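## Task

Six parcels sit stacked on the cart's upper shelf, each labelled on top with a mail stop code. Put the F67 parcel in the letter tray on the desk so that no part of it sticks out past the tray's edge. Every other parcel must end up on the cart's upper shelf, within its rim. At the end the robot must have released everything and backed away; nothing may count as placed if only the robot is holding it there. The robot must not topple or finish leaning, or the task fails.

## Robot and tools

ROBOT. A two-wheeled base that turns on the spot and drives forward or back, but cannot move sideways. It carries a lifting column with a tilting head and two six-joint arms, each ending in a parallel gripper. Shoulder height S = 0.90 m + column_m. When folded the robot is 0.73 m long and 0.62 m wide, and its front sits 0.40 m ahead of the column.

FRAMES. Base frame: origin on the floor under the column, x forward, y left, z up. left_hand and right_hand are reported in this frame as the point where the fingers meet (tips reach 8 mm further). The hand's z axis runs along the fingers and its y axis along the opening. Odometry frame = base frame at scene start, heading positive to the left.

TOOLS.
execute_actions(actions, cameras): actions is a list holding zero or one action. Empty list = just report state and images. An action may contain:
- base: exactly one of {translate_m: metres, -3 to 3, forward positive} or {rotate_rad: radians, -3.2 to 3.2, left/counter-clockwise positive}. Both are offsets relative to where the base last measured itself.
- joints: one flat dict keyed by joint name, covering both arms plus column and head. Every value is an absolute target, not an offset. Ranges: column_m 0 to 0.8 m; head_tilt_rad -0.61 to 1.308 (positive looks down); for each arm (left_ and right_ prefixes) joint1_rad -2.879 to 2.879, joint2_rad 0 to 3.141, joint3_rad 0 to 3.019, joint4_rad -1.692 to 1.57, joint5_rad -1.57 to 1.57 (positive swings the hand toward the robot's right), joint6_rad -2.094 to 2.094 (hand roll), gripper_m 0 (closed) to 0.093 m fingertip gap.
- speeds: caps for that action only, translate_m 0.05 to 0.8 m/s, rotate_rad 0.1 to 1 rad/s. Speeds do not slow the arms. A base move needing more than 8.667 s is refused.
cameras: list chosen from cam_head_left, cam_head_right, cam_left_wrist, cam_right_wrist, nav_camera, all. Null or omitted returns all of them; [] returns none. Any unknown key or out-of-range value refuses the whole call and nothing moves. A joint you leave out keeps pushing toward its previous target.
wait(seconds 0 to 10): no new command, returns state and images.
zoom_image(camera, region [x0,y0,x1,y1] in pixels, at most 504x504): enlarges part of that camera's latest image.
read_manual(section): licence texts only.
finished_scene(scene 1 or 2): ends the scene for good and reports success. Call it only once the placement is stable and the robot has let go and backed off.

ARM GEOMETRY. With left_joint1 at -1.57 (right_joint1 at 1.57) and joints 5 and 6 at 0, each arm swings in a vertical plane pointing forward, 0.23 m to the side of the column. Let a = j2 - 0.35, b = 1.05 + j2 - j3, c = b - j4 (c = 1.57 means fingers pointing straight down). Then the hand is about 0.12 + 0.39 sin a + 0.38 cos b + 0.25 cos c m ahead of the column and S + 0.39 cos a - 0.38 sin b - 0.25 sin c m above the floor. Example: j2, j3, j4 = 0.93, 0.78, 0.14 puts the hand 0.60 m ahead and 0.25 m below S. Real hands usually end up to 5 cm lower and nearer the column than this (up to about 12 cm under a heavy load), so trust the reported hand positions. Reach is about 1 m from the shoulder. Light parcels (0.3 kg or less) can be carried with fingers down up to 0.6 m ahead. Heavier loads should be held closer in, with the fingers steep.

FRICTION AND GRIPPING. A target change smaller than about 0.03 rad (0.08 for joints 2 and 3) may not move the joint at all. For gentle contact, step about 0.05 rad per call. Fingers are 7 cm long and the gripper body is 10 cm wide. To grasp, command a gap smaller than the parcel; an "off_target" gripper status is then normal. A reported gap staying 0.002 m or more above the target means something is held.

RESULT LINES. base_status and joint_status per motion: done; off_target (stopped short, may still push); contact_stop (column or base hit something, old target dropped); time_out (arm blocked, keeps pushing). "joint command not followed" with a cause line means a safety check refused that arm's targets; back the moved joints off by at least 0.05 rad or move the other arm away. on_its_own lists what the call did not command ("held at" = the held target). motor_effort covers the wheels only. Readings: base_odometry (counts wheel turns, so slip counts as travel), turned_by_wheels vs turned_by_imu (a clear mismatch means a collision or slip), base_tilt in degrees, wheel_motors_off.

COLUMN. On the way down it stops with contact_stop when a hand or held parcel touches something. After that it will not go down again until raised 0.2 m. It can also overshoot by up to 0.15 to 0.2 m, pressing the hand into the surface.

BASE. It stops only if a wheel stalls (contact_stop). Back off 0.05 m before retrying or turning. Pushing hard for about 3 s shuts the wheel motors off for 2 s. A desk top between 0.30 m and S - 0.26 m high can slide over the base housing and hit the column.

CAMERAS. The head cameras look ahead, tilted down by head_tilt_rad. The wrist cameras are fisheye and look along the fingers, angled back toward the robot; the image middle sits at or beyond the closed fingertips. nav_camera is on the front of the base, 0.23 m up. Calibration matrices map base-frame points to camera pixels.

AVOID. Arms striking or pressing each other (a hard press ends the run); keep them apart and away from the centre line. Dropping, slamming or knocking parcels off the cart. Pushing an arm against an obstacle for long: to relieve it, send the arm's reported joint positions back as targets, but a held load sinks slightly each time. Holding loads far out, which heats motors (warning at 85 °C, arm drops at 100 °C). Moving arms while column_m is below 0.3. Tipping the robot.

Each tool is called after "Emit:" in YAML: its name, and indented under it one key for each argument.

## Session

Emit:
execute_actions:
  actions: []

Scene clock: 0.00 s.
base_odometry: x=+0.000 y=+0.000 heading=+0.000 (m, m, rad; odometry frame)
turned_by_wheels: +0.000 (rad since the last result)
turned_by_imu: +0.000 (rad since the last result)
base_tilt: forward=+0.3 right=+0.2 (deg)
base_status: not commanded
joint_positions: column_m=+0.551 head_tilt_rad=+0.858 left_joint1_rad=-1.575 left_joint2_rad=+0.884 left_joint3_rad=+0.384 left_joint4_rad=-0.960 left_joint5_rad=-0.010 left_joint6_rad=+0.015 left_gripper_m=+0.094 right_joint1_rad=+1.568 right_joint2_rad=+0.923 right_joint3_rad=+0.377 right_joint4_rad=-0.897 right_joint5_rad=-0.057 right_joint6_rad=+0.061 right_gripper_m=+0.094
joint_status: not commanded
wheel_motors_off: 0
motor_effort: left_wheel=+5 right_wheel=+2 (%)
left_hand: x=+0.1320 y=+0.2256 z=+1.2563 quat_wxyz=(+0.451, -0.011, -0.892, +0.000) (m; base frame)
right_hand: x=+0.1302 y=-0.2161 z=+1.2451 quat_wxyz=(+0.444, -0.041, -0.895, -0.012) (m; base frame)
pictures: cam_head_left, cam_head_right, cam_left_wrist, cam_right_wrist, nav_camera
Images, in order (width x height): cam_head_left 896x504, cam_head_right 896x504, cam_left_wrist 616x616, cam_right_wrist 616x616, nav_camera 896x504.

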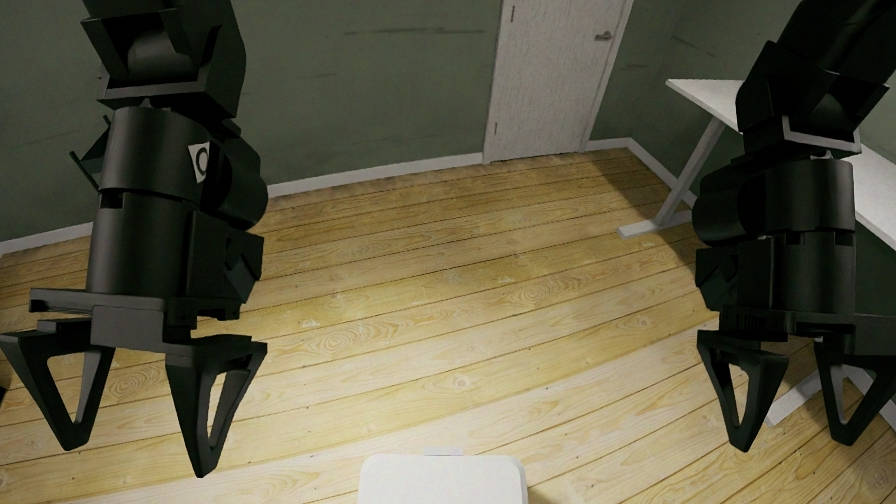

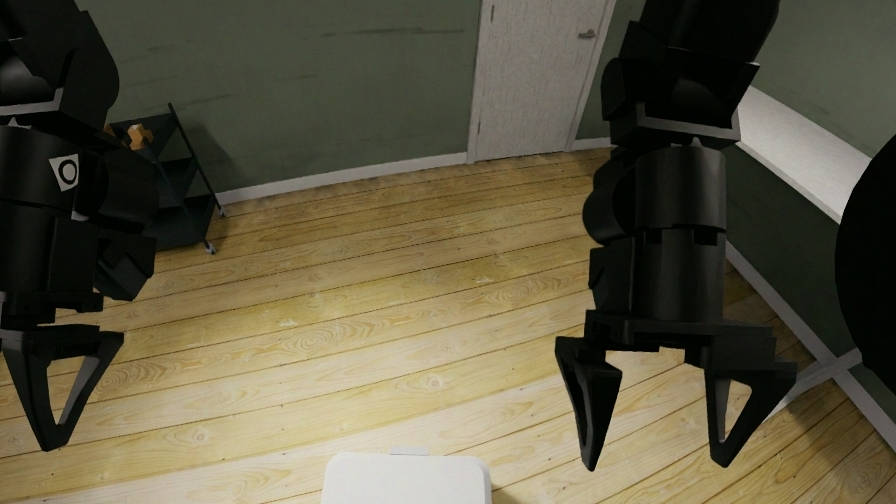

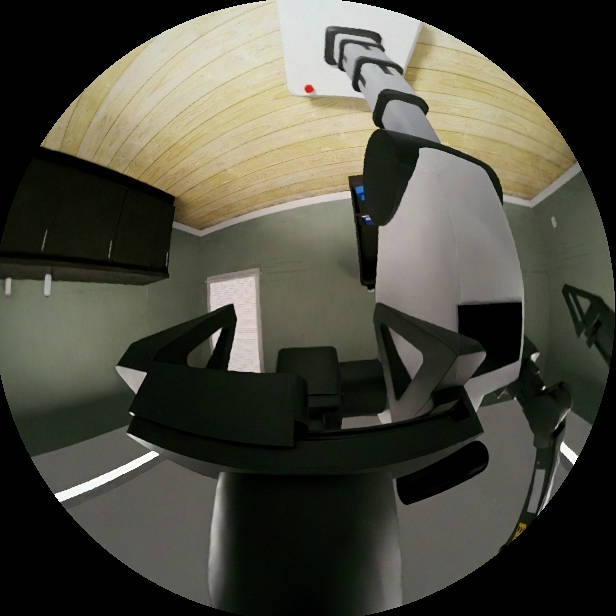

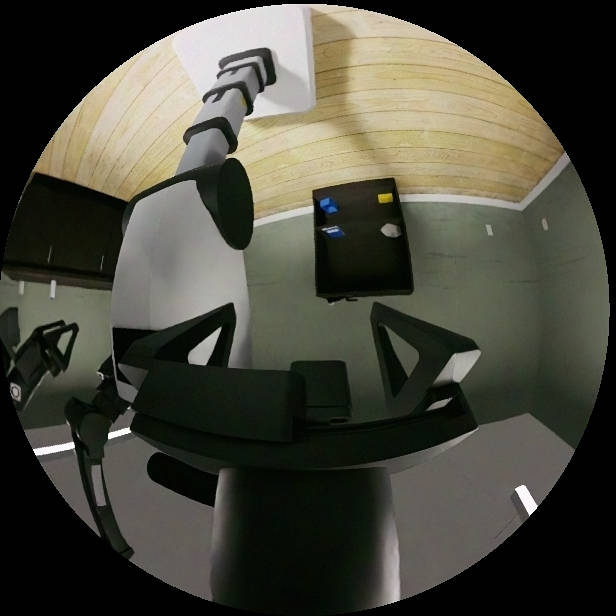

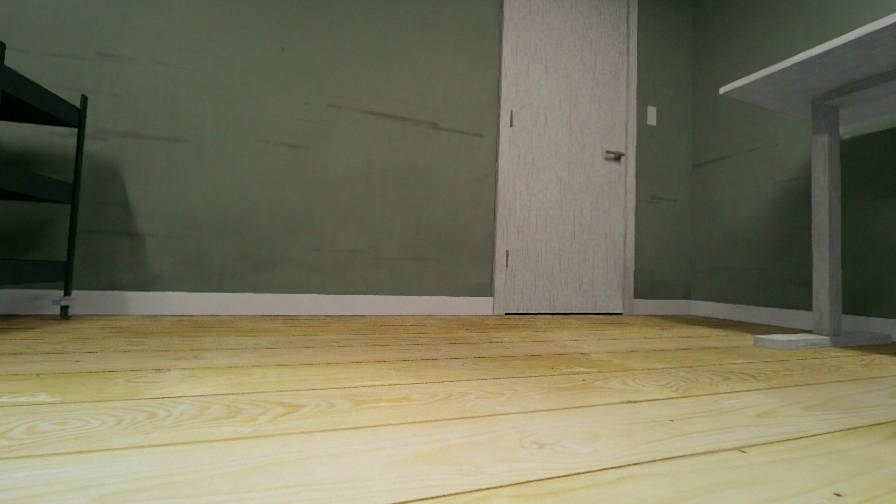

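Emit:
execute_actions:
  actions:
    - {"base":{"rotate_rad":0.9},"joints":{"head_tilt_rad":0.6}}
  cameras: ["cam_head_left","cam_head_right","nav_camera"]

Scene clock: 4.33 s.
base_odometry: x=+0.000 y=+0.000 heading=+0.899 (m, m, rad; odometry frame)
turned_by_wheels: +0.899 (rad since the last result)
turned_by_imu: +0.889 (rad since the last result)
base_tilt: forward=+0.4 right=+0.2 (deg)
base_status: done
joint_positions: column_m=+0.551 head_tilt_rad=+0.617 left_joint1_rad=-1.575 left_joint2_rad=+0.884 left_joint3_rad=+0.384 left_joint4_rad=-0.960 left_joint5_rad=-0.010 left_joint6_rad=+0.015 left_gripper_m=+0.094 right_joint1_rad=+1.568 right_joint2_rad=+0.923 right_joint3_rad=+0.377 right_joint4_rad=-0.897 right_joint5_rad=-0.057 right_joint6_rad=+0.061 right_gripper_m=+0.094
joint_status: all done
wheel_motors_off: 0
motor_effort: left_wheel=-1(37) right_wheel=+2(42) (%)
left_hand: x=+0.1320 y=+0.2256 z=+1.2563 quat_wxyz=(+0.451, -0.011, -0.892, +0.000) (m; base frame)
right_hand: x=+0.1302 y=-0.2161 z=+1.2451 quat_wxyz=(+0.444, -0.041, -0.895, -0.012) (m; base frame)
pictures: cam_head_left, cam_head_right, nav_camera
camera_calibration (this result's frames):
cam_head_left: T_world_to_cam=[[-0.00184873, -0.998676, 0.0514129, -0.0285297], [-0.563556, -0.0414307, -0.825038, 1.29212], [0.826076, -0.0304993, -0.562733, 0.745072], [0, 0, 0, 1]] pos_world=[0.112642, 0.0477656, 1.48679]
cam_head_right: T_world_to_cam=[[-0.00773885, -0.999166, 0.0400807, -0.125626], [-0.551673, -0.0291643, -0.83355, 1.30364], [0.834025, -0.0285622, -0.550988, 0.724791], [0, 0, 0, 1]] pos_world=[0.113719, -0.0667998, 1.49104]
Images, in order (width x height): cam_head_left 896x504, cam_head_right 896x504, nav_camera 896x504.

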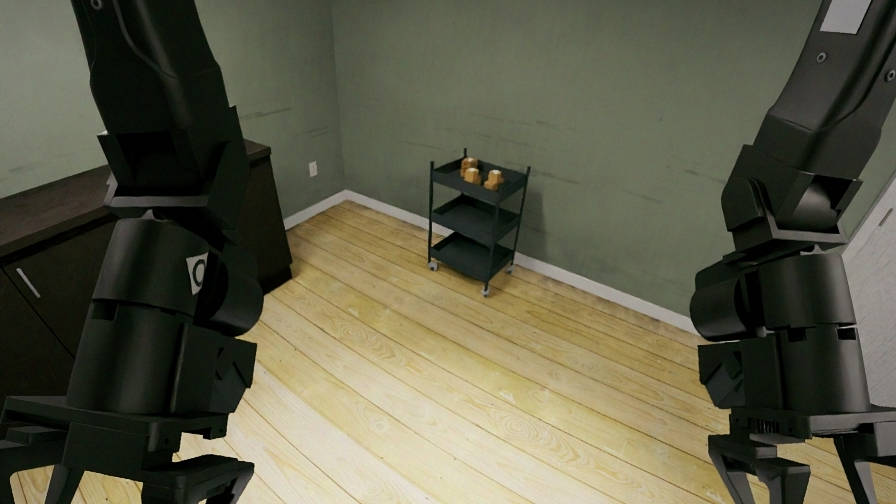

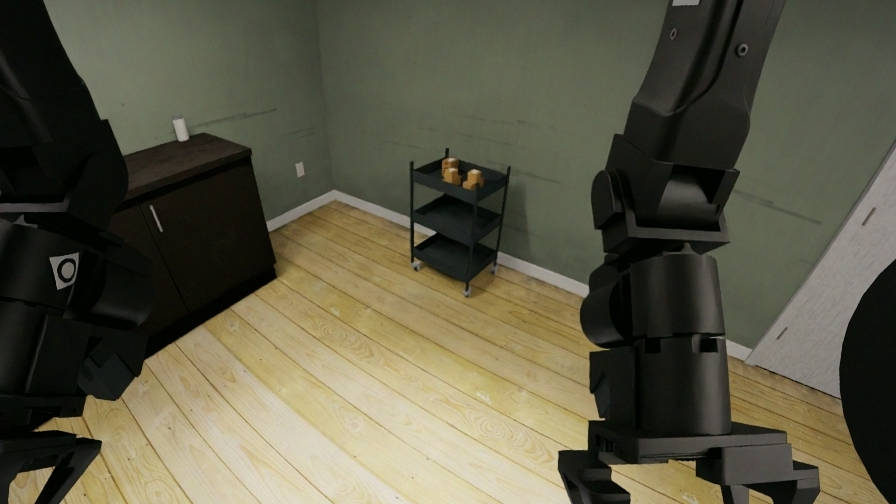

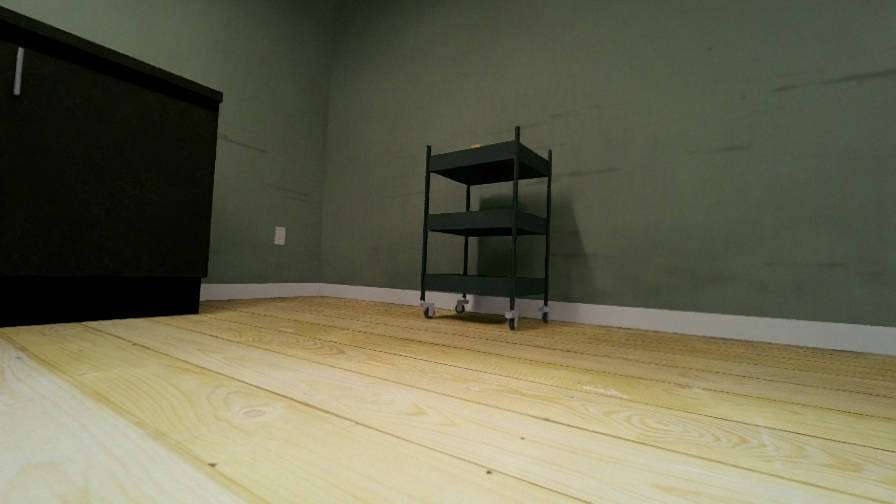

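Emit:
execute_actions:
  actions:
    - {"base":{"rotate_rad":0.17}}
  cameras: []

Emit:
execute_actions:
  actions:
    - {"base":{"translate_m":1.4},"joints":{"head_tilt_rad":0.95}}
  cameras: []

Emit:
execute_actions:
  actions:
    - {"base":{"rotate_rad":-0.85}}
  cameras: ["cam_head_left","cam_head_right","nav_camera"]

Scene clock: 11.10 s.
base_odometry: x=+0.000 y=+0.000 heading=+1.069 (m, m, rad; odometry frame)
turned_by_wheels: +0.169 (rad since the last result)
turned_by_imu: +0.168 (rad since the last result)
base_tilt: forward=+0.4 right=+0.2 (deg)
base_status: done
joint_positions: column_m=+0.551 head_tilt_rad=+0.617 left_joint1_rad=-1.575 left_joint2_rad=+0.884 left_joint3_rad=+0.384 left_joint4_rad=-0.960 left_joint5_rad=-0.010 left_joint6_rad=+0.015 left_gripper_m=+0.094 right_joint1_rad=+1.568 right_joint2_rad=+0.923 right_joint3_rad=+0.377 right_joint4_rad=-0.897 right_joint5_rad=-0.057 right_joint6_rad=+0.061 right_gripper_m=+0.094
joint_status: not commanded
wheel_motors_off: 0
motor_effort: left_wheel=-1(24) right_wheel=+1(29) (%)
left_hand: x=+0.1320 y=+0.2256 z=+1.2563 quat_wxyz=(+0.451, -0.011, -0.892, +0.000) (m; base frame)
right_hand: x=+0.1302 y=-0.2161 z=+1.2451 quat_wxyz=(+0.444, -0.041, -0.895, -0.012) (m; base frame)
pictures: none
No camera images: the call's "cameras" was empty. Leave "cameras" out to get every camera's image.

Scene clock: 15.10 s.
base_odometry: x=+0.673 y=+1.228 heading=+1.069 (m, m, rad; odometry frame)
turned_by_wheels: +0.001 (rad since the last result)
turned_by_imu: -0.003 (rad since the last result)
base_tilt: forward=+0.4 right=+0.2 (deg)
base_status: done
joint_positions: column_m=+0.551 head_tilt_rad=+0.951 left_joint1_rad=-1.575 left_joint2_rad=+0.884 left_joint3_rad=+0.384 left_joint4_rad=-0.960 left_joint5_rad=-0.010 left_joint6_rad=+0.015 left_gripper_m=+0.094 right_joint1_rad=+1.568 right_joint2_rad=+0.923 right_joint3_rad=+0.377 right_joint4_rad=-0.897 right_joint5_rad=-0.057 right_joint6_rad=+0.061 right_gripper_m=+0.094
joint_status: all done
wheel_motors_off: 0
motor_effort: left_wheel=+1(44) right_wheel=+0(55) (%)
left_hand: x=+0.1322 y=+0.2256 z=+1.2562 quat_wxyz=(+0.451, -0.011, -0.892, +0.000) (m; base frame)
right_hand: x=+0.1299 y=-0.2161 z=+1.2452 quat_wxyz=(+0.444, -0.041, -0.895, -0.012) (m; base frame)
pictures: none
No camera images: the call's "cameras" was empty. Leave "cameras" out to get every camera's image.

Scene clock: 17.23 s.
base_odometry: x=+0.673 y=+1.228 heading=+0.220 (m, m, rad; odometry frame)
turned_by_wheels: -0.849 (rad since the last result)
turned_by_imu: -0.839 (rad since the last result)
base_tilt: forward=+0.3 right=+0.2 (deg)
base_status: done
joint_positions: column_m=+0.551 head_tilt_rad=+0.951 left_joint1_rad=-1.575 left_joint2_rad=+0.884 left_joint3_rad=+0.384 left_joint4_rad=-0.960 left_joint5_rad=-0.010 left_joint6_rad=+0.015 left_gripper_m=+0.094 right_joint1_rad=+1.568 right_joint2_rad=+0.923 right_joint3_rad=+0.377 right_joint4_rad=-0.897 right_joint5_rad=-0.057 right_joint6_rad=+0.061 right_gripper_m=+0.094
joint_status: not commanded
wheel_motors_off: 0
motor_effort: left_wheel=+1(34) right_wheel=-1(51) (%)
left_hand: x=+0.1322 y=+0.2256 z=+1.2562 quat_wxyz=(+0.451, -0.011, -0.892, +0.000) (m; base frame)
right_hand: x=+0.1299 y=-0.2161 z=+1.2452 quat_wxyz=(+0.444, -0.041, -0.895, -0.012) (m; base frame)
pictures: cam_head_left, cam_head_right, nav_camera
camera_calibration (this result's frames):
cam_head_left: T_world_to_cam=[[0.0150755, -0.998676, 0.0491878, -0.0259558], [-0.802489, -0.0414307, -0.595227, 0.95084], [0.596476, -0.0304993, -0.802051, 1.12439], [0, 0, 0, 1]] pos_world=[0.0927596, 0.0477656, 1.46906]
cam_head_right: T_world_to_cam=[[0.00580166, -0.999166, 0.0404066, -0.126804], [-0.794046, -0.0291643, -0.607158, 0.967794], [0.60783, -0.0285622, -0.793553, 1.10893], [0, 0, 0, 1]] pos_world=[0.0951677, -0.0667998, 1.47272]
Images, in order (width x height): cam_head_left 896x504, cam_head_right 896x504, nav_camera 896x504.

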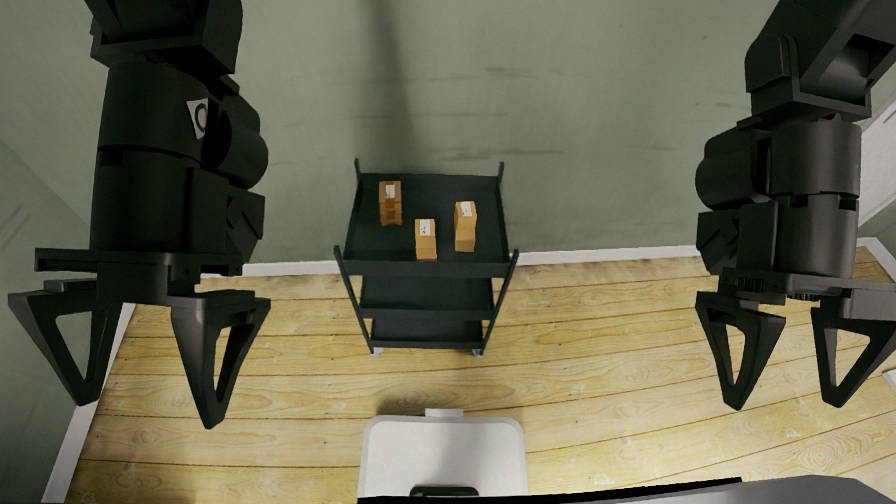

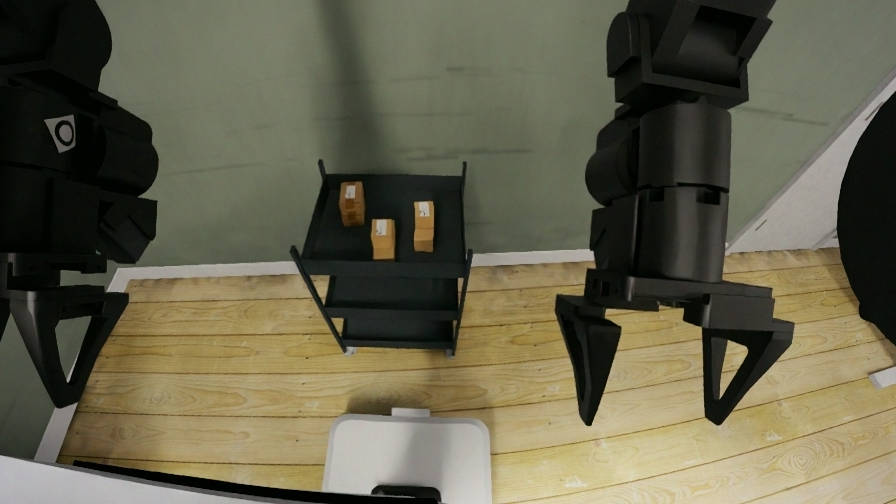

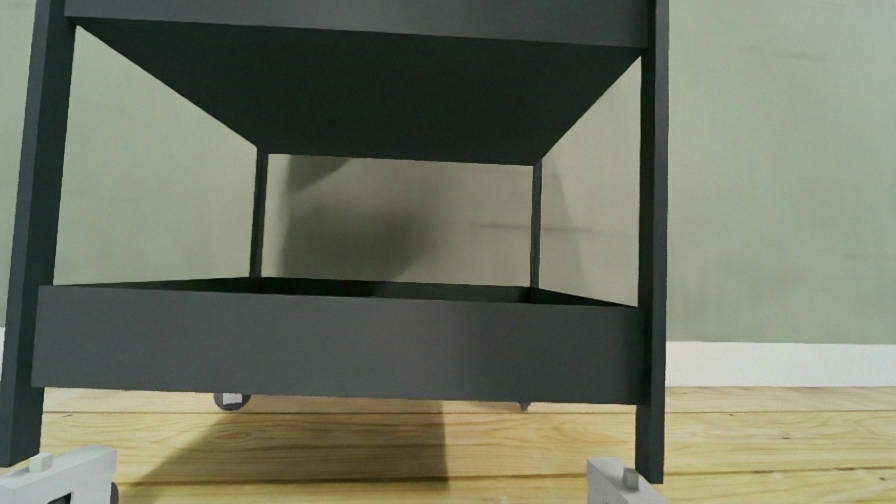

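Emit:
zoom_image:
  camera: "cam_head_left"
  region: [340, 160, 520, 280]

Region (340, 160, 520, 280) of cam_head_left's 896x504 image, scaled by 2.800, with more detail than that image has.

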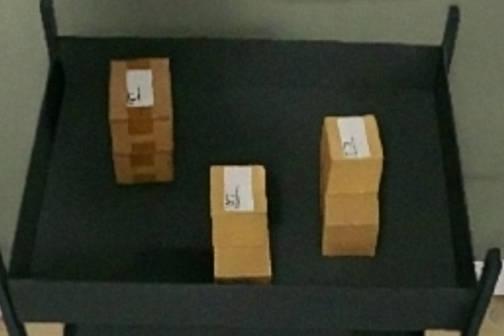

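Emit:
execute_actions:
  actions:
    - {"base":{"translate_m":0.19},"joints":{"column_m":0.4,"head_tilt_rad":1.0,"left_joint2_rad":1.13,"left_joint3_rad":1.18,"left_joint4_rad":-0.57}}

Scene clock: 23.93 s.
base_odometry: x=+0.859 y=+1.269 heading=+0.219 (m, m, rad; odometry frame)
turned_by_wheels: -0.001 (rad since the last result)
turned_by_imu: -0.002 (rad since the last result)
base_tilt: forward=+0.4 right=+0.2 (deg)
base_status: done
joint_positions: column_m=+0.400 head_tilt_rad=+1.000 left_joint1_rad=-1.575 left_joint2_rad=+1.124 left_joint3_rad=+1.177 left_joint4_rad=-0.566 left_joint5_rad=-0.010 left_joint6_rad=+0.015 left_gripper_m=+0.094 right_joint1_rad=+1.568 right_joint2_rad=+0.923 right_joint3_rad=+0.377 right_joint4_rad=-0.897 right_joint5_rad=-0.057 right_joint6_rad=+0.061 right_gripper_m=+0.094
joint_status: all done
wheel_motors_off: 0
motor_effort: left_wheel=-1(45) right_wheel=+2(57) (%)
left_hand: x=+0.6047 y=+0.2244 z=+1.0104 quat_wxyz=(-0.005, -0.009, -1.000, -0.004) (m; base frame)
right_hand: x=+0.1297 y=-0.2161 z=+1.0943 quat_wxyz=(+0.444, -0.041, -0.895, -0.012) (m; base frame)
pictures: cam_head_left, cam_head_right, cam_left_wrist, cam_right_wrist, nav_camera
camera_calibration (this result's frames):
cam_head_left: T_world_to_cam=[[0.0174869, -0.998676, 0.048383, -0.0175341], [-0.830913, -0.0414307, -0.554857, 0.806436], [0.556127, -0.0304993, -0.830537, 1.04479], [0, 0, 0, 1]] pos_world=[0.0893503, 0.0477656, 1.31604]
cam_head_right: T_world_to_cam=[[0.00779065, -0.999166, 0.0400707, -0.120337], [-0.823069, -0.0291643, -0.567191, 0.822176], [0.567887, -0.0285622, -0.822611, 1.03138], [0, 0, 0, 1]] pos_world=[0.0919364, -0.0667998, 1.31958]
cam_left_wrist: T_world_to_cam=[[-0.0337781, -0.999064, -0.0270387, 0.275282], [-0.822411, 0.0124126, 0.568759, -0.0654219], [-0.56789, 0.0414485, -0.82206, 1.28678], [0, 0, 0, 1]] pos_world=[0.686247, 0.222501, 1.10247]
cam_right_wrist: T_world_to_cam=[[-0.0819694, -0.996627, 0.00395919, -0.210939], [-0.0168321, 0.00535636, 0.999844, -1.08657], [-0.996493, 0.08189, -0.0172144, 0.292959], [0, 0, 0, 1]] pos_world=[0.256351, -0.228398, 1.09228]
Images, in order (width x height): cam_head_left 896x504, cam_head_right 896x504, cam_left_wrist 616x616, cam_right_wrist 616x616, nav_camera 896x504.

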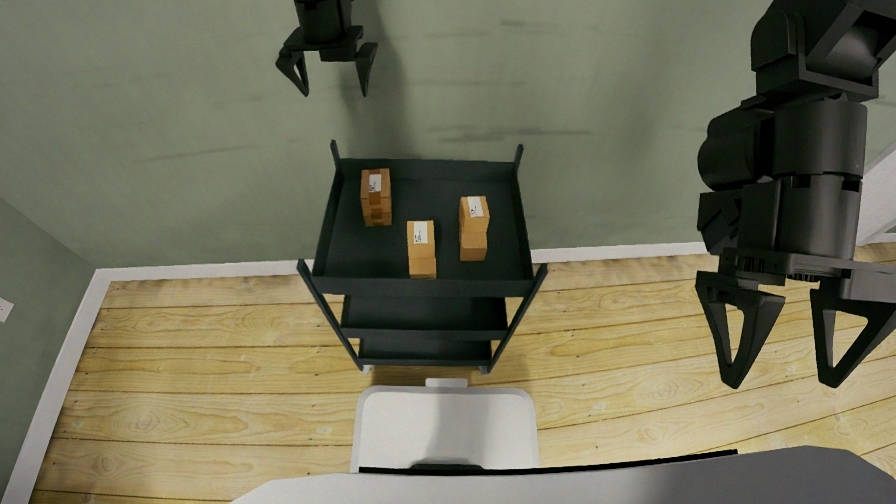

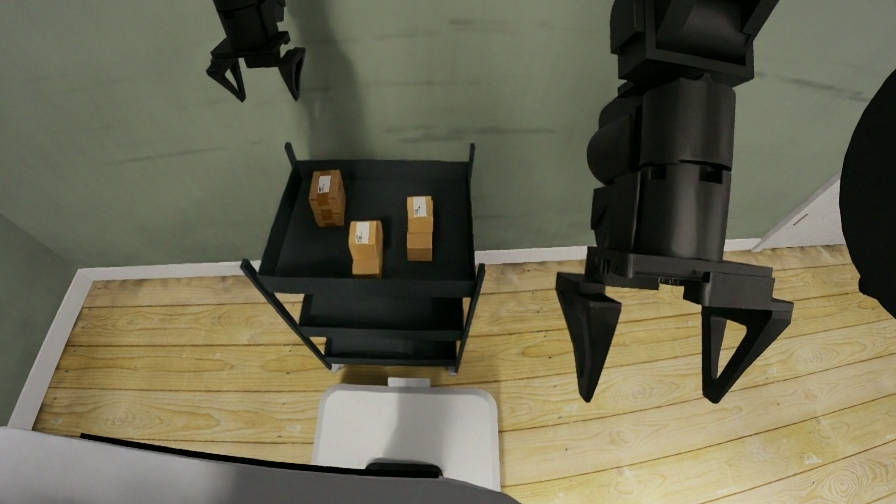

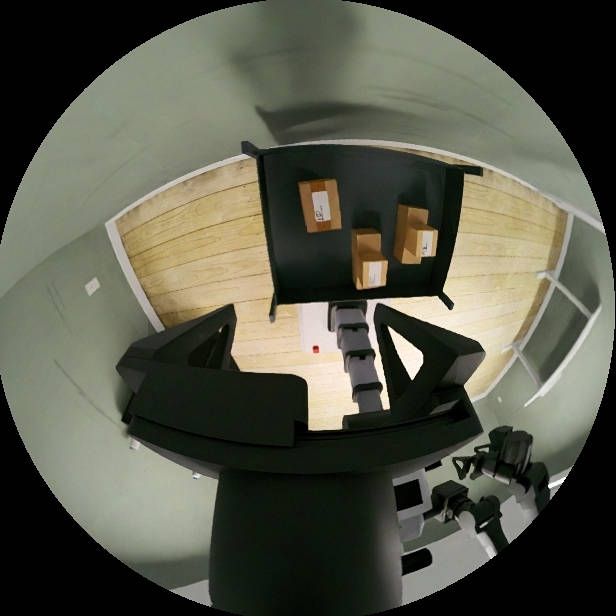

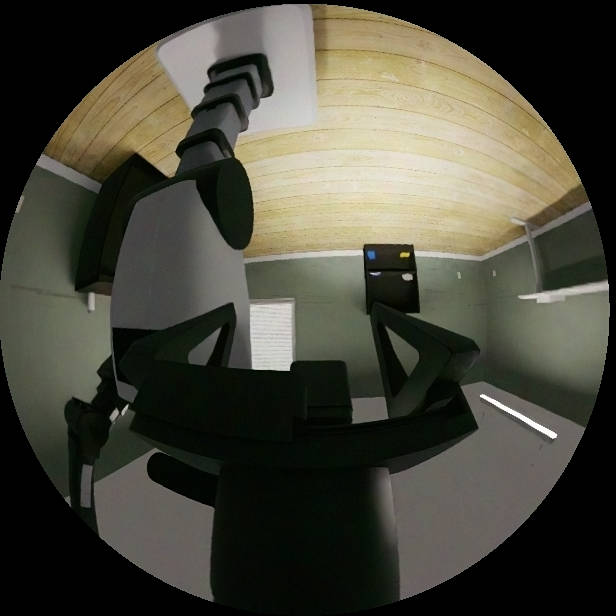

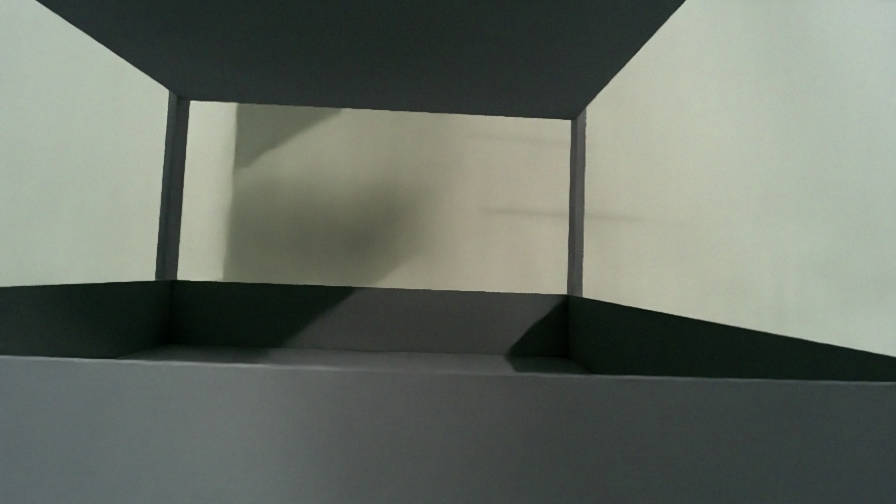

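Emit:
zoom_image:
  camera: "cam_left_wrist"
  region: [290, 170, 450, 300]

Emit:
zoom_image:
  camera: "cam_head_left"
  region: [350, 160, 500, 280]

Region (290, 170, 450, 300) of cam_left_wrist's 616x616 image, scaled by 3.150, with more detail than that image has; it fills the top 410 rows of this view, and the rest is white.

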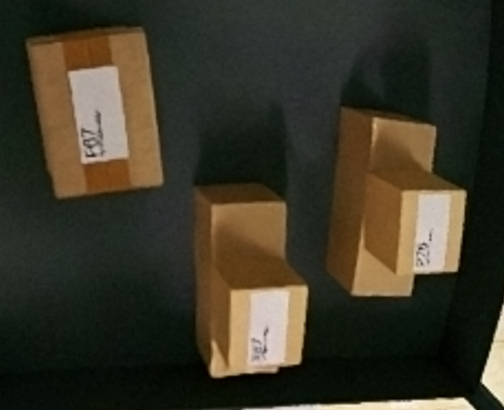

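Region (350, 160, 500, 280) of cam_head_left's 896x504 image, scaled by 3.360, with more detail than that image has; it fills the top 403 rows of this view, and the rest is white.

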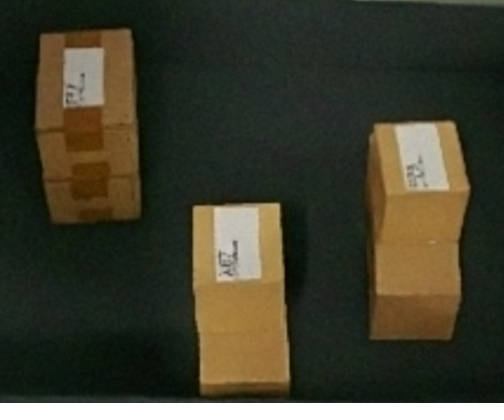

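Emit:
execute_actions:
  actions:
    - {"joints":{"column_m":0.26}}
  cameras: ["cam_left_wrist","cam_head_left"]

Emit:
zoom_image:
  camera: "cam_left_wrist"
  region: [270, 130, 510, 330]

Scene clock: 32.27 s.
base_odometry: x=+0.859 y=+1.269 heading=+0.219 (m, m, rad; odometry frame)
turned_by_wheels: +0.000 (rad since the last result)
turned_by_imu: +0.000 (rad since the last result)
base_tilt: forward=+0.3 right=+0.2 (deg)
base_status: not commanded
joint_positions: column_m=+0.260 head_tilt_rad=+1.000 left_joint1_rad=-1.575 left_joint2_rad=+1.124 left_joint3_rad=+1.177 left_joint4_rad=-0.566 left_joint5_rad=-0.010 left_joint6_rad=+0.015 left_gripper_m=+0.094 right_joint1_rad=+1.568 right_joint2_rad=+0.923 right_joint3_rad=+0.377 right_joint4_rad=-0.897 right_joint5_rad=-0.057 right_joint6_rad=+0.061 right_gripper_m=+0.094
joint_status: all done
wheel_motors_off: 0
motor_effort: left_wheel=-1(1) right_wheel=+0(3) (%)
left_hand: x=+0.6047 y=+0.2244 z=+0.8704 quat_wxyz=(-0.005, -0.009, -1.000, -0.004) (m; base frame)
right_hand: x=+0.1297 y=-0.2161 z=+0.9543 quat_wxyz=(+0.444, -0.041, -0.895, -0.012) (m; base frame)
pictures: cam_head_left, cam_left_wrist
camera_calibration (this result's frames):
cam_head_left: T_world_to_cam=[[0.0174869, -0.998676, 0.048383, -0.0107593], [-0.830913, -0.0414307, -0.554857, 0.728742], [0.556127, -0.0304993, -0.830537, 0.928491], [0, 0, 0, 1]] pos_world=[0.0893503, 0.0477656, 1.17601]
cam_left_wrist: T_world_to_cam=[[-0.0337781, -0.999064, -0.0270387, 0.271496], [-0.822411, 0.0124126, 0.568759, 0.0142186], [-0.56789, 0.0414485, -0.82206, 1.17168], [0, 0, 0, 1]] pos_world=[0.686247, 0.222501, 0.962441]
Images, in order (width x height): cam_head_left 896x504, cam_left_wrist 616x616.

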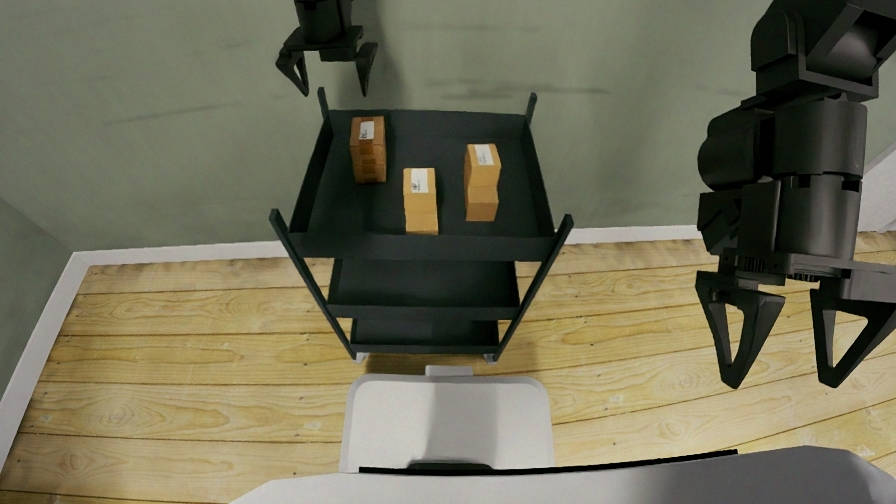

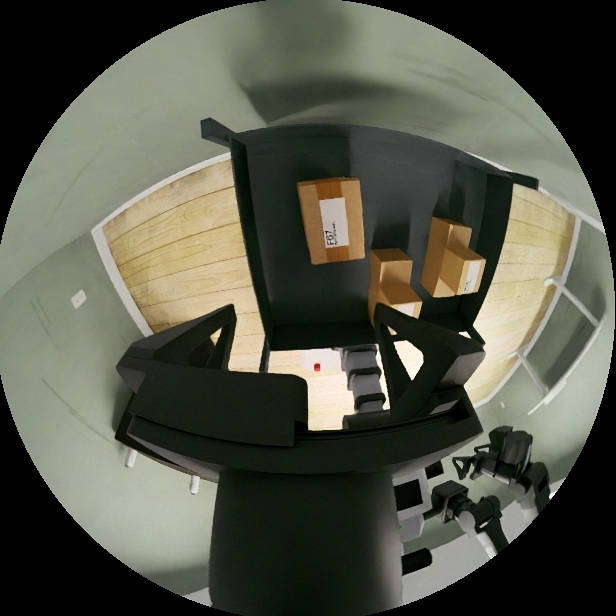

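Region (270, 130, 510, 330) of cam_left_wrist's 616x616 image, scaled by 2.100, with more detail than that image has.

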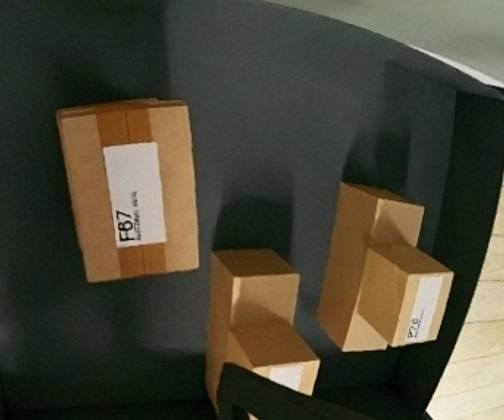

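Emit:
execute_actions:
  actions:
    - {"base":{"rotate_rad":-0.06},"joints":{"column_m":0.2}}
  cameras: []

Emit:
execute_actions:
  actions:
    - {"base":{"translate_m":0.024},"joints":{"column_m":0.16}}
  cameras: ["cam_left_wrist","cam_head_left"]

Scene clock: 38.13 s.
base_odometry: x=+0.859 y=+1.269 heading=+0.160 (m, m, rad; odometry frame)
turned_by_wheels: -0.058 (rad since the last result)
turned_by_imu: -0.057 (rad since the last result)
base_tilt: forward=+0.3 right=+0.2 (deg)
base_status: done
joint_positions: column_m=+0.200 head_tilt_rad=+1.000 left_joint1_rad=-1.575 left_joint2_rad=+1.124 left_joint3_rad=+1.177 left_joint4_rad=-0.566 left_joint5_rad=-0.010 left_joint6_rad=+0.015 left_gripper_m=+0.094 right_joint1_rad=+1.568 right_joint2_rad=+0.923 right_joint3_rad=+0.377 right_joint4_rad=-0.897 right_joint5_rad=-0.057 right_joint6_rad=+0.061 right_gripper_m=+0.094
joint_status: all done
wheel_motors_off: 0
motor_effort: left_wheel=+2(39) right_wheel=-1(47) (%)
left_hand: x=+0.6047 y=+0.2242 z=+0.8104 quat_wxyz=(-0.005, -0.009, -1.000, -0.003) (m; base frame)
right_hand: x=+0.1297 y=-0.2161 z=+0.8943 quat_wxyz=(+0.444, -0.041, -0.895, -0.012) (m; base frame)
pictures: none
No camera images: the call's "cameras" was empty. Leave "cameras" out to get every camera's image.

Scene clock: 39.23 s.
base_odometry: x=+0.883 y=+1.273 heading=+0.159 (m, m, rad; odometry frame)
turned_by_wheels: -0.001 (rad since the last result)
turned_by_imu: -0.001 (rad since the last result)
base_tilt: forward=+0.4 right=+0.2 (deg)
base_status: done
joint_positions: column_m=+0.160 head_tilt_rad=+1.000 left_joint1_rad=-1.575 left_joint2_rad=+1.124 left_joint3_rad=+1.177 left_joint4_rad=-0.566 left_joint5_rad=-0.010 left_joint6_rad=+0.015 left_gripper_m=+0.094 right_joint1_rad=+1.568 right_joint2_rad=+0.922 right_joint3_rad=+0.377 right_joint4_rad=-0.897 right_joint5_rad=-0.057 right_joint6_rad=+0.061 right_gripper_m=+0.094
joint_status: all done
wheel_motors_off: 0
motor_effort: left_wheel=+0(33) right_wheel=+2(58) (%)
left_hand: x=+0.6046 y=+0.2242 z=+0.7704 quat_wxyz=(-0.005, -0.009, -1.000, -0.003) (m; base frame)
right_hand: x=+0.1300 y=-0.2161 z=+0.8542 quat_wxyz=(+0.444, -0.041, -0.895, -0.012) (m; base frame)
pictures: cam_head_left, cam_left_wrist
camera_calibration (this result's frames):
cam_head_left: T_world_to_cam=[[0.0174997, -0.998676, 0.0483784, -0.00591707], [-0.83106, -0.0414307, -0.554638, 0.67302], [0.555907, -0.0304993, -0.830684, 0.84563], [0, 0, 0, 1]] pos_world=[0.0893318, 0.0477656, 1.07602]
cam_left_wrist: T_world_to_cam=[[-0.0339802, -0.999066, -0.0266965, 0.268452], [-0.822191, 0.012758, 0.569068, 0.0705624], [-0.568196, 0.0412867, -0.821857, 1.0895], [0, 0, 0, 1]] pos_world=[0.686188, 0.222319, 0.862426]
Images, in order (width x height): cam_head_left 896x504, cam_left_wrist 616x616.

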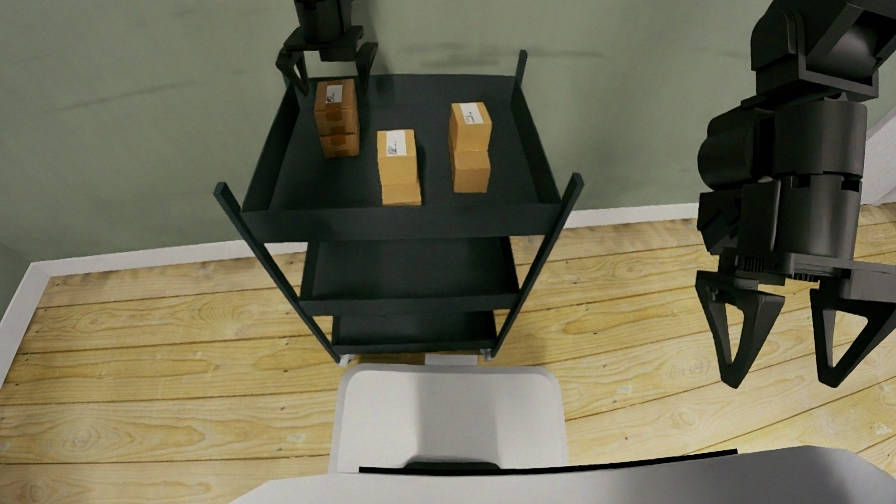

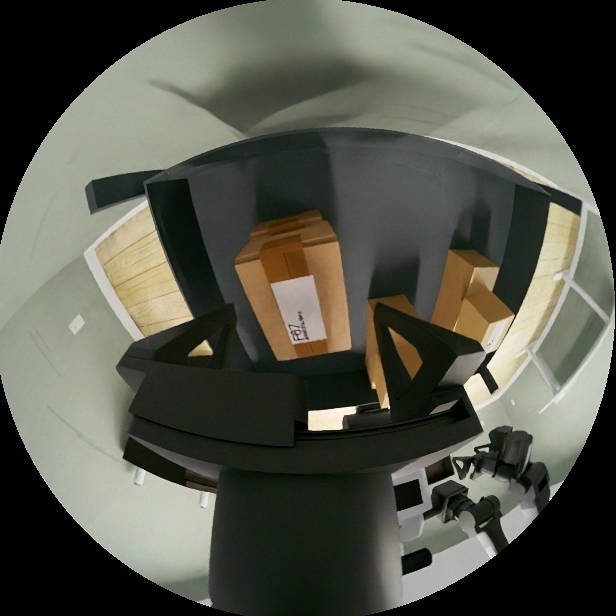

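Emit:
execute_actions:
  actions:
    - {"joints":{"column_m":0.13,"left_joint6_rad":-0.13}}
  cameras: ["cam_left_wrist","cam_head_left"]

Emit:
zoom_image:
  camera: "cam_head_left"
  region: [250, 20, 430, 170]

Scene clock: 41.70 s.
base_odometry: x=+0.883 y=+1.273 heading=+0.159 (m, m, rad; odometry frame)
turned_by_wheels: +0.000 (rad since the last result)
turned_by_imu: +0.000 (rad since the last result)
base_tilt: forward=+0.3 right=+0.2 (deg)
base_status: not commanded
joint_positions: column_m=+0.130 head_tilt_rad=+1.000 left_joint1_rad=-1.575 left_joint2_rad=+1.124 left_joint3_rad=+1.177 left_joint4_rad=-0.566 left_joint5_rad=-0.010 left_joint6_rad=-0.116 left_gripper_m=+0.094 right_joint1_rad=+1.568 right_joint2_rad=+0.922 right_joint3_rad=+0.377 right_joint4_rad=-0.897 right_joint5_rad=-0.057 right_joint6_rad=+0.061 right_gripper_m=+0.094
joint_status: all done
wheel_motors_off: 0
motor_effort: left_wheel=-1(1) right_wheel=+2(2) (%)
left_hand: x=+0.6046 y=+0.2242 z=+0.7404 quat_wxyz=(-0.005, +0.057, -0.998, -0.003) (m; base frame)
right_hand: x=+0.1300 y=-0.2161 z=+0.8242 quat_wxyz=(+0.444, -0.041, -0.895, -0.012) (m; base frame)
pictures: cam_head_left, cam_left_wrist
camera_calibration (this result's frames):
cam_head_left: T_world_to_cam=[[0.0174997, -0.998676, 0.0483784, -0.0044652], [-0.83106, -0.0414307, -0.554638, 0.656375], [0.555907, -0.0304993, -0.830684, 0.8207], [0, 0, 0, 1]] pos_world=[0.0893318, 0.0477656, 1.04601]
cam_left_wrist: T_world_to_cam=[[0.0966769, -0.994994, -0.0253156, 0.186721], [-0.817383, -0.0938812, 0.568394, 0.109141], [-0.567925, -0.034258, -0.822367, 1.08199], [0, 0, 0, 1]] pos_world=[0.685646, 0.2331, 0.832483]
Images, in order (width x height): cam_head_left 896x504, cam_left_wrist 616x616.

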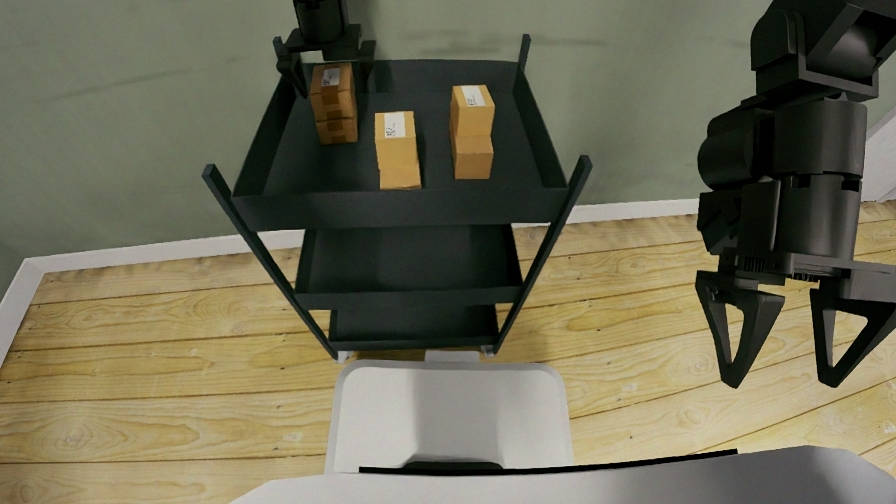

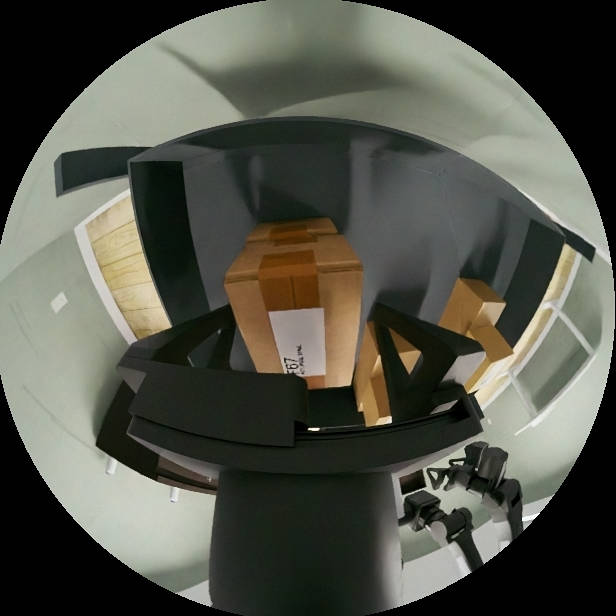

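Region (250, 20, 430, 170) of cam_head_left's 896x504 image, scaled by 2.800, with more detail than that image has.

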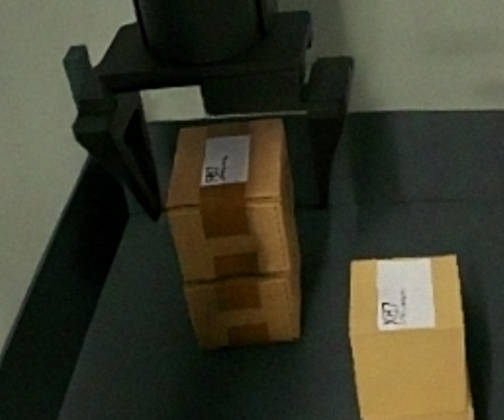

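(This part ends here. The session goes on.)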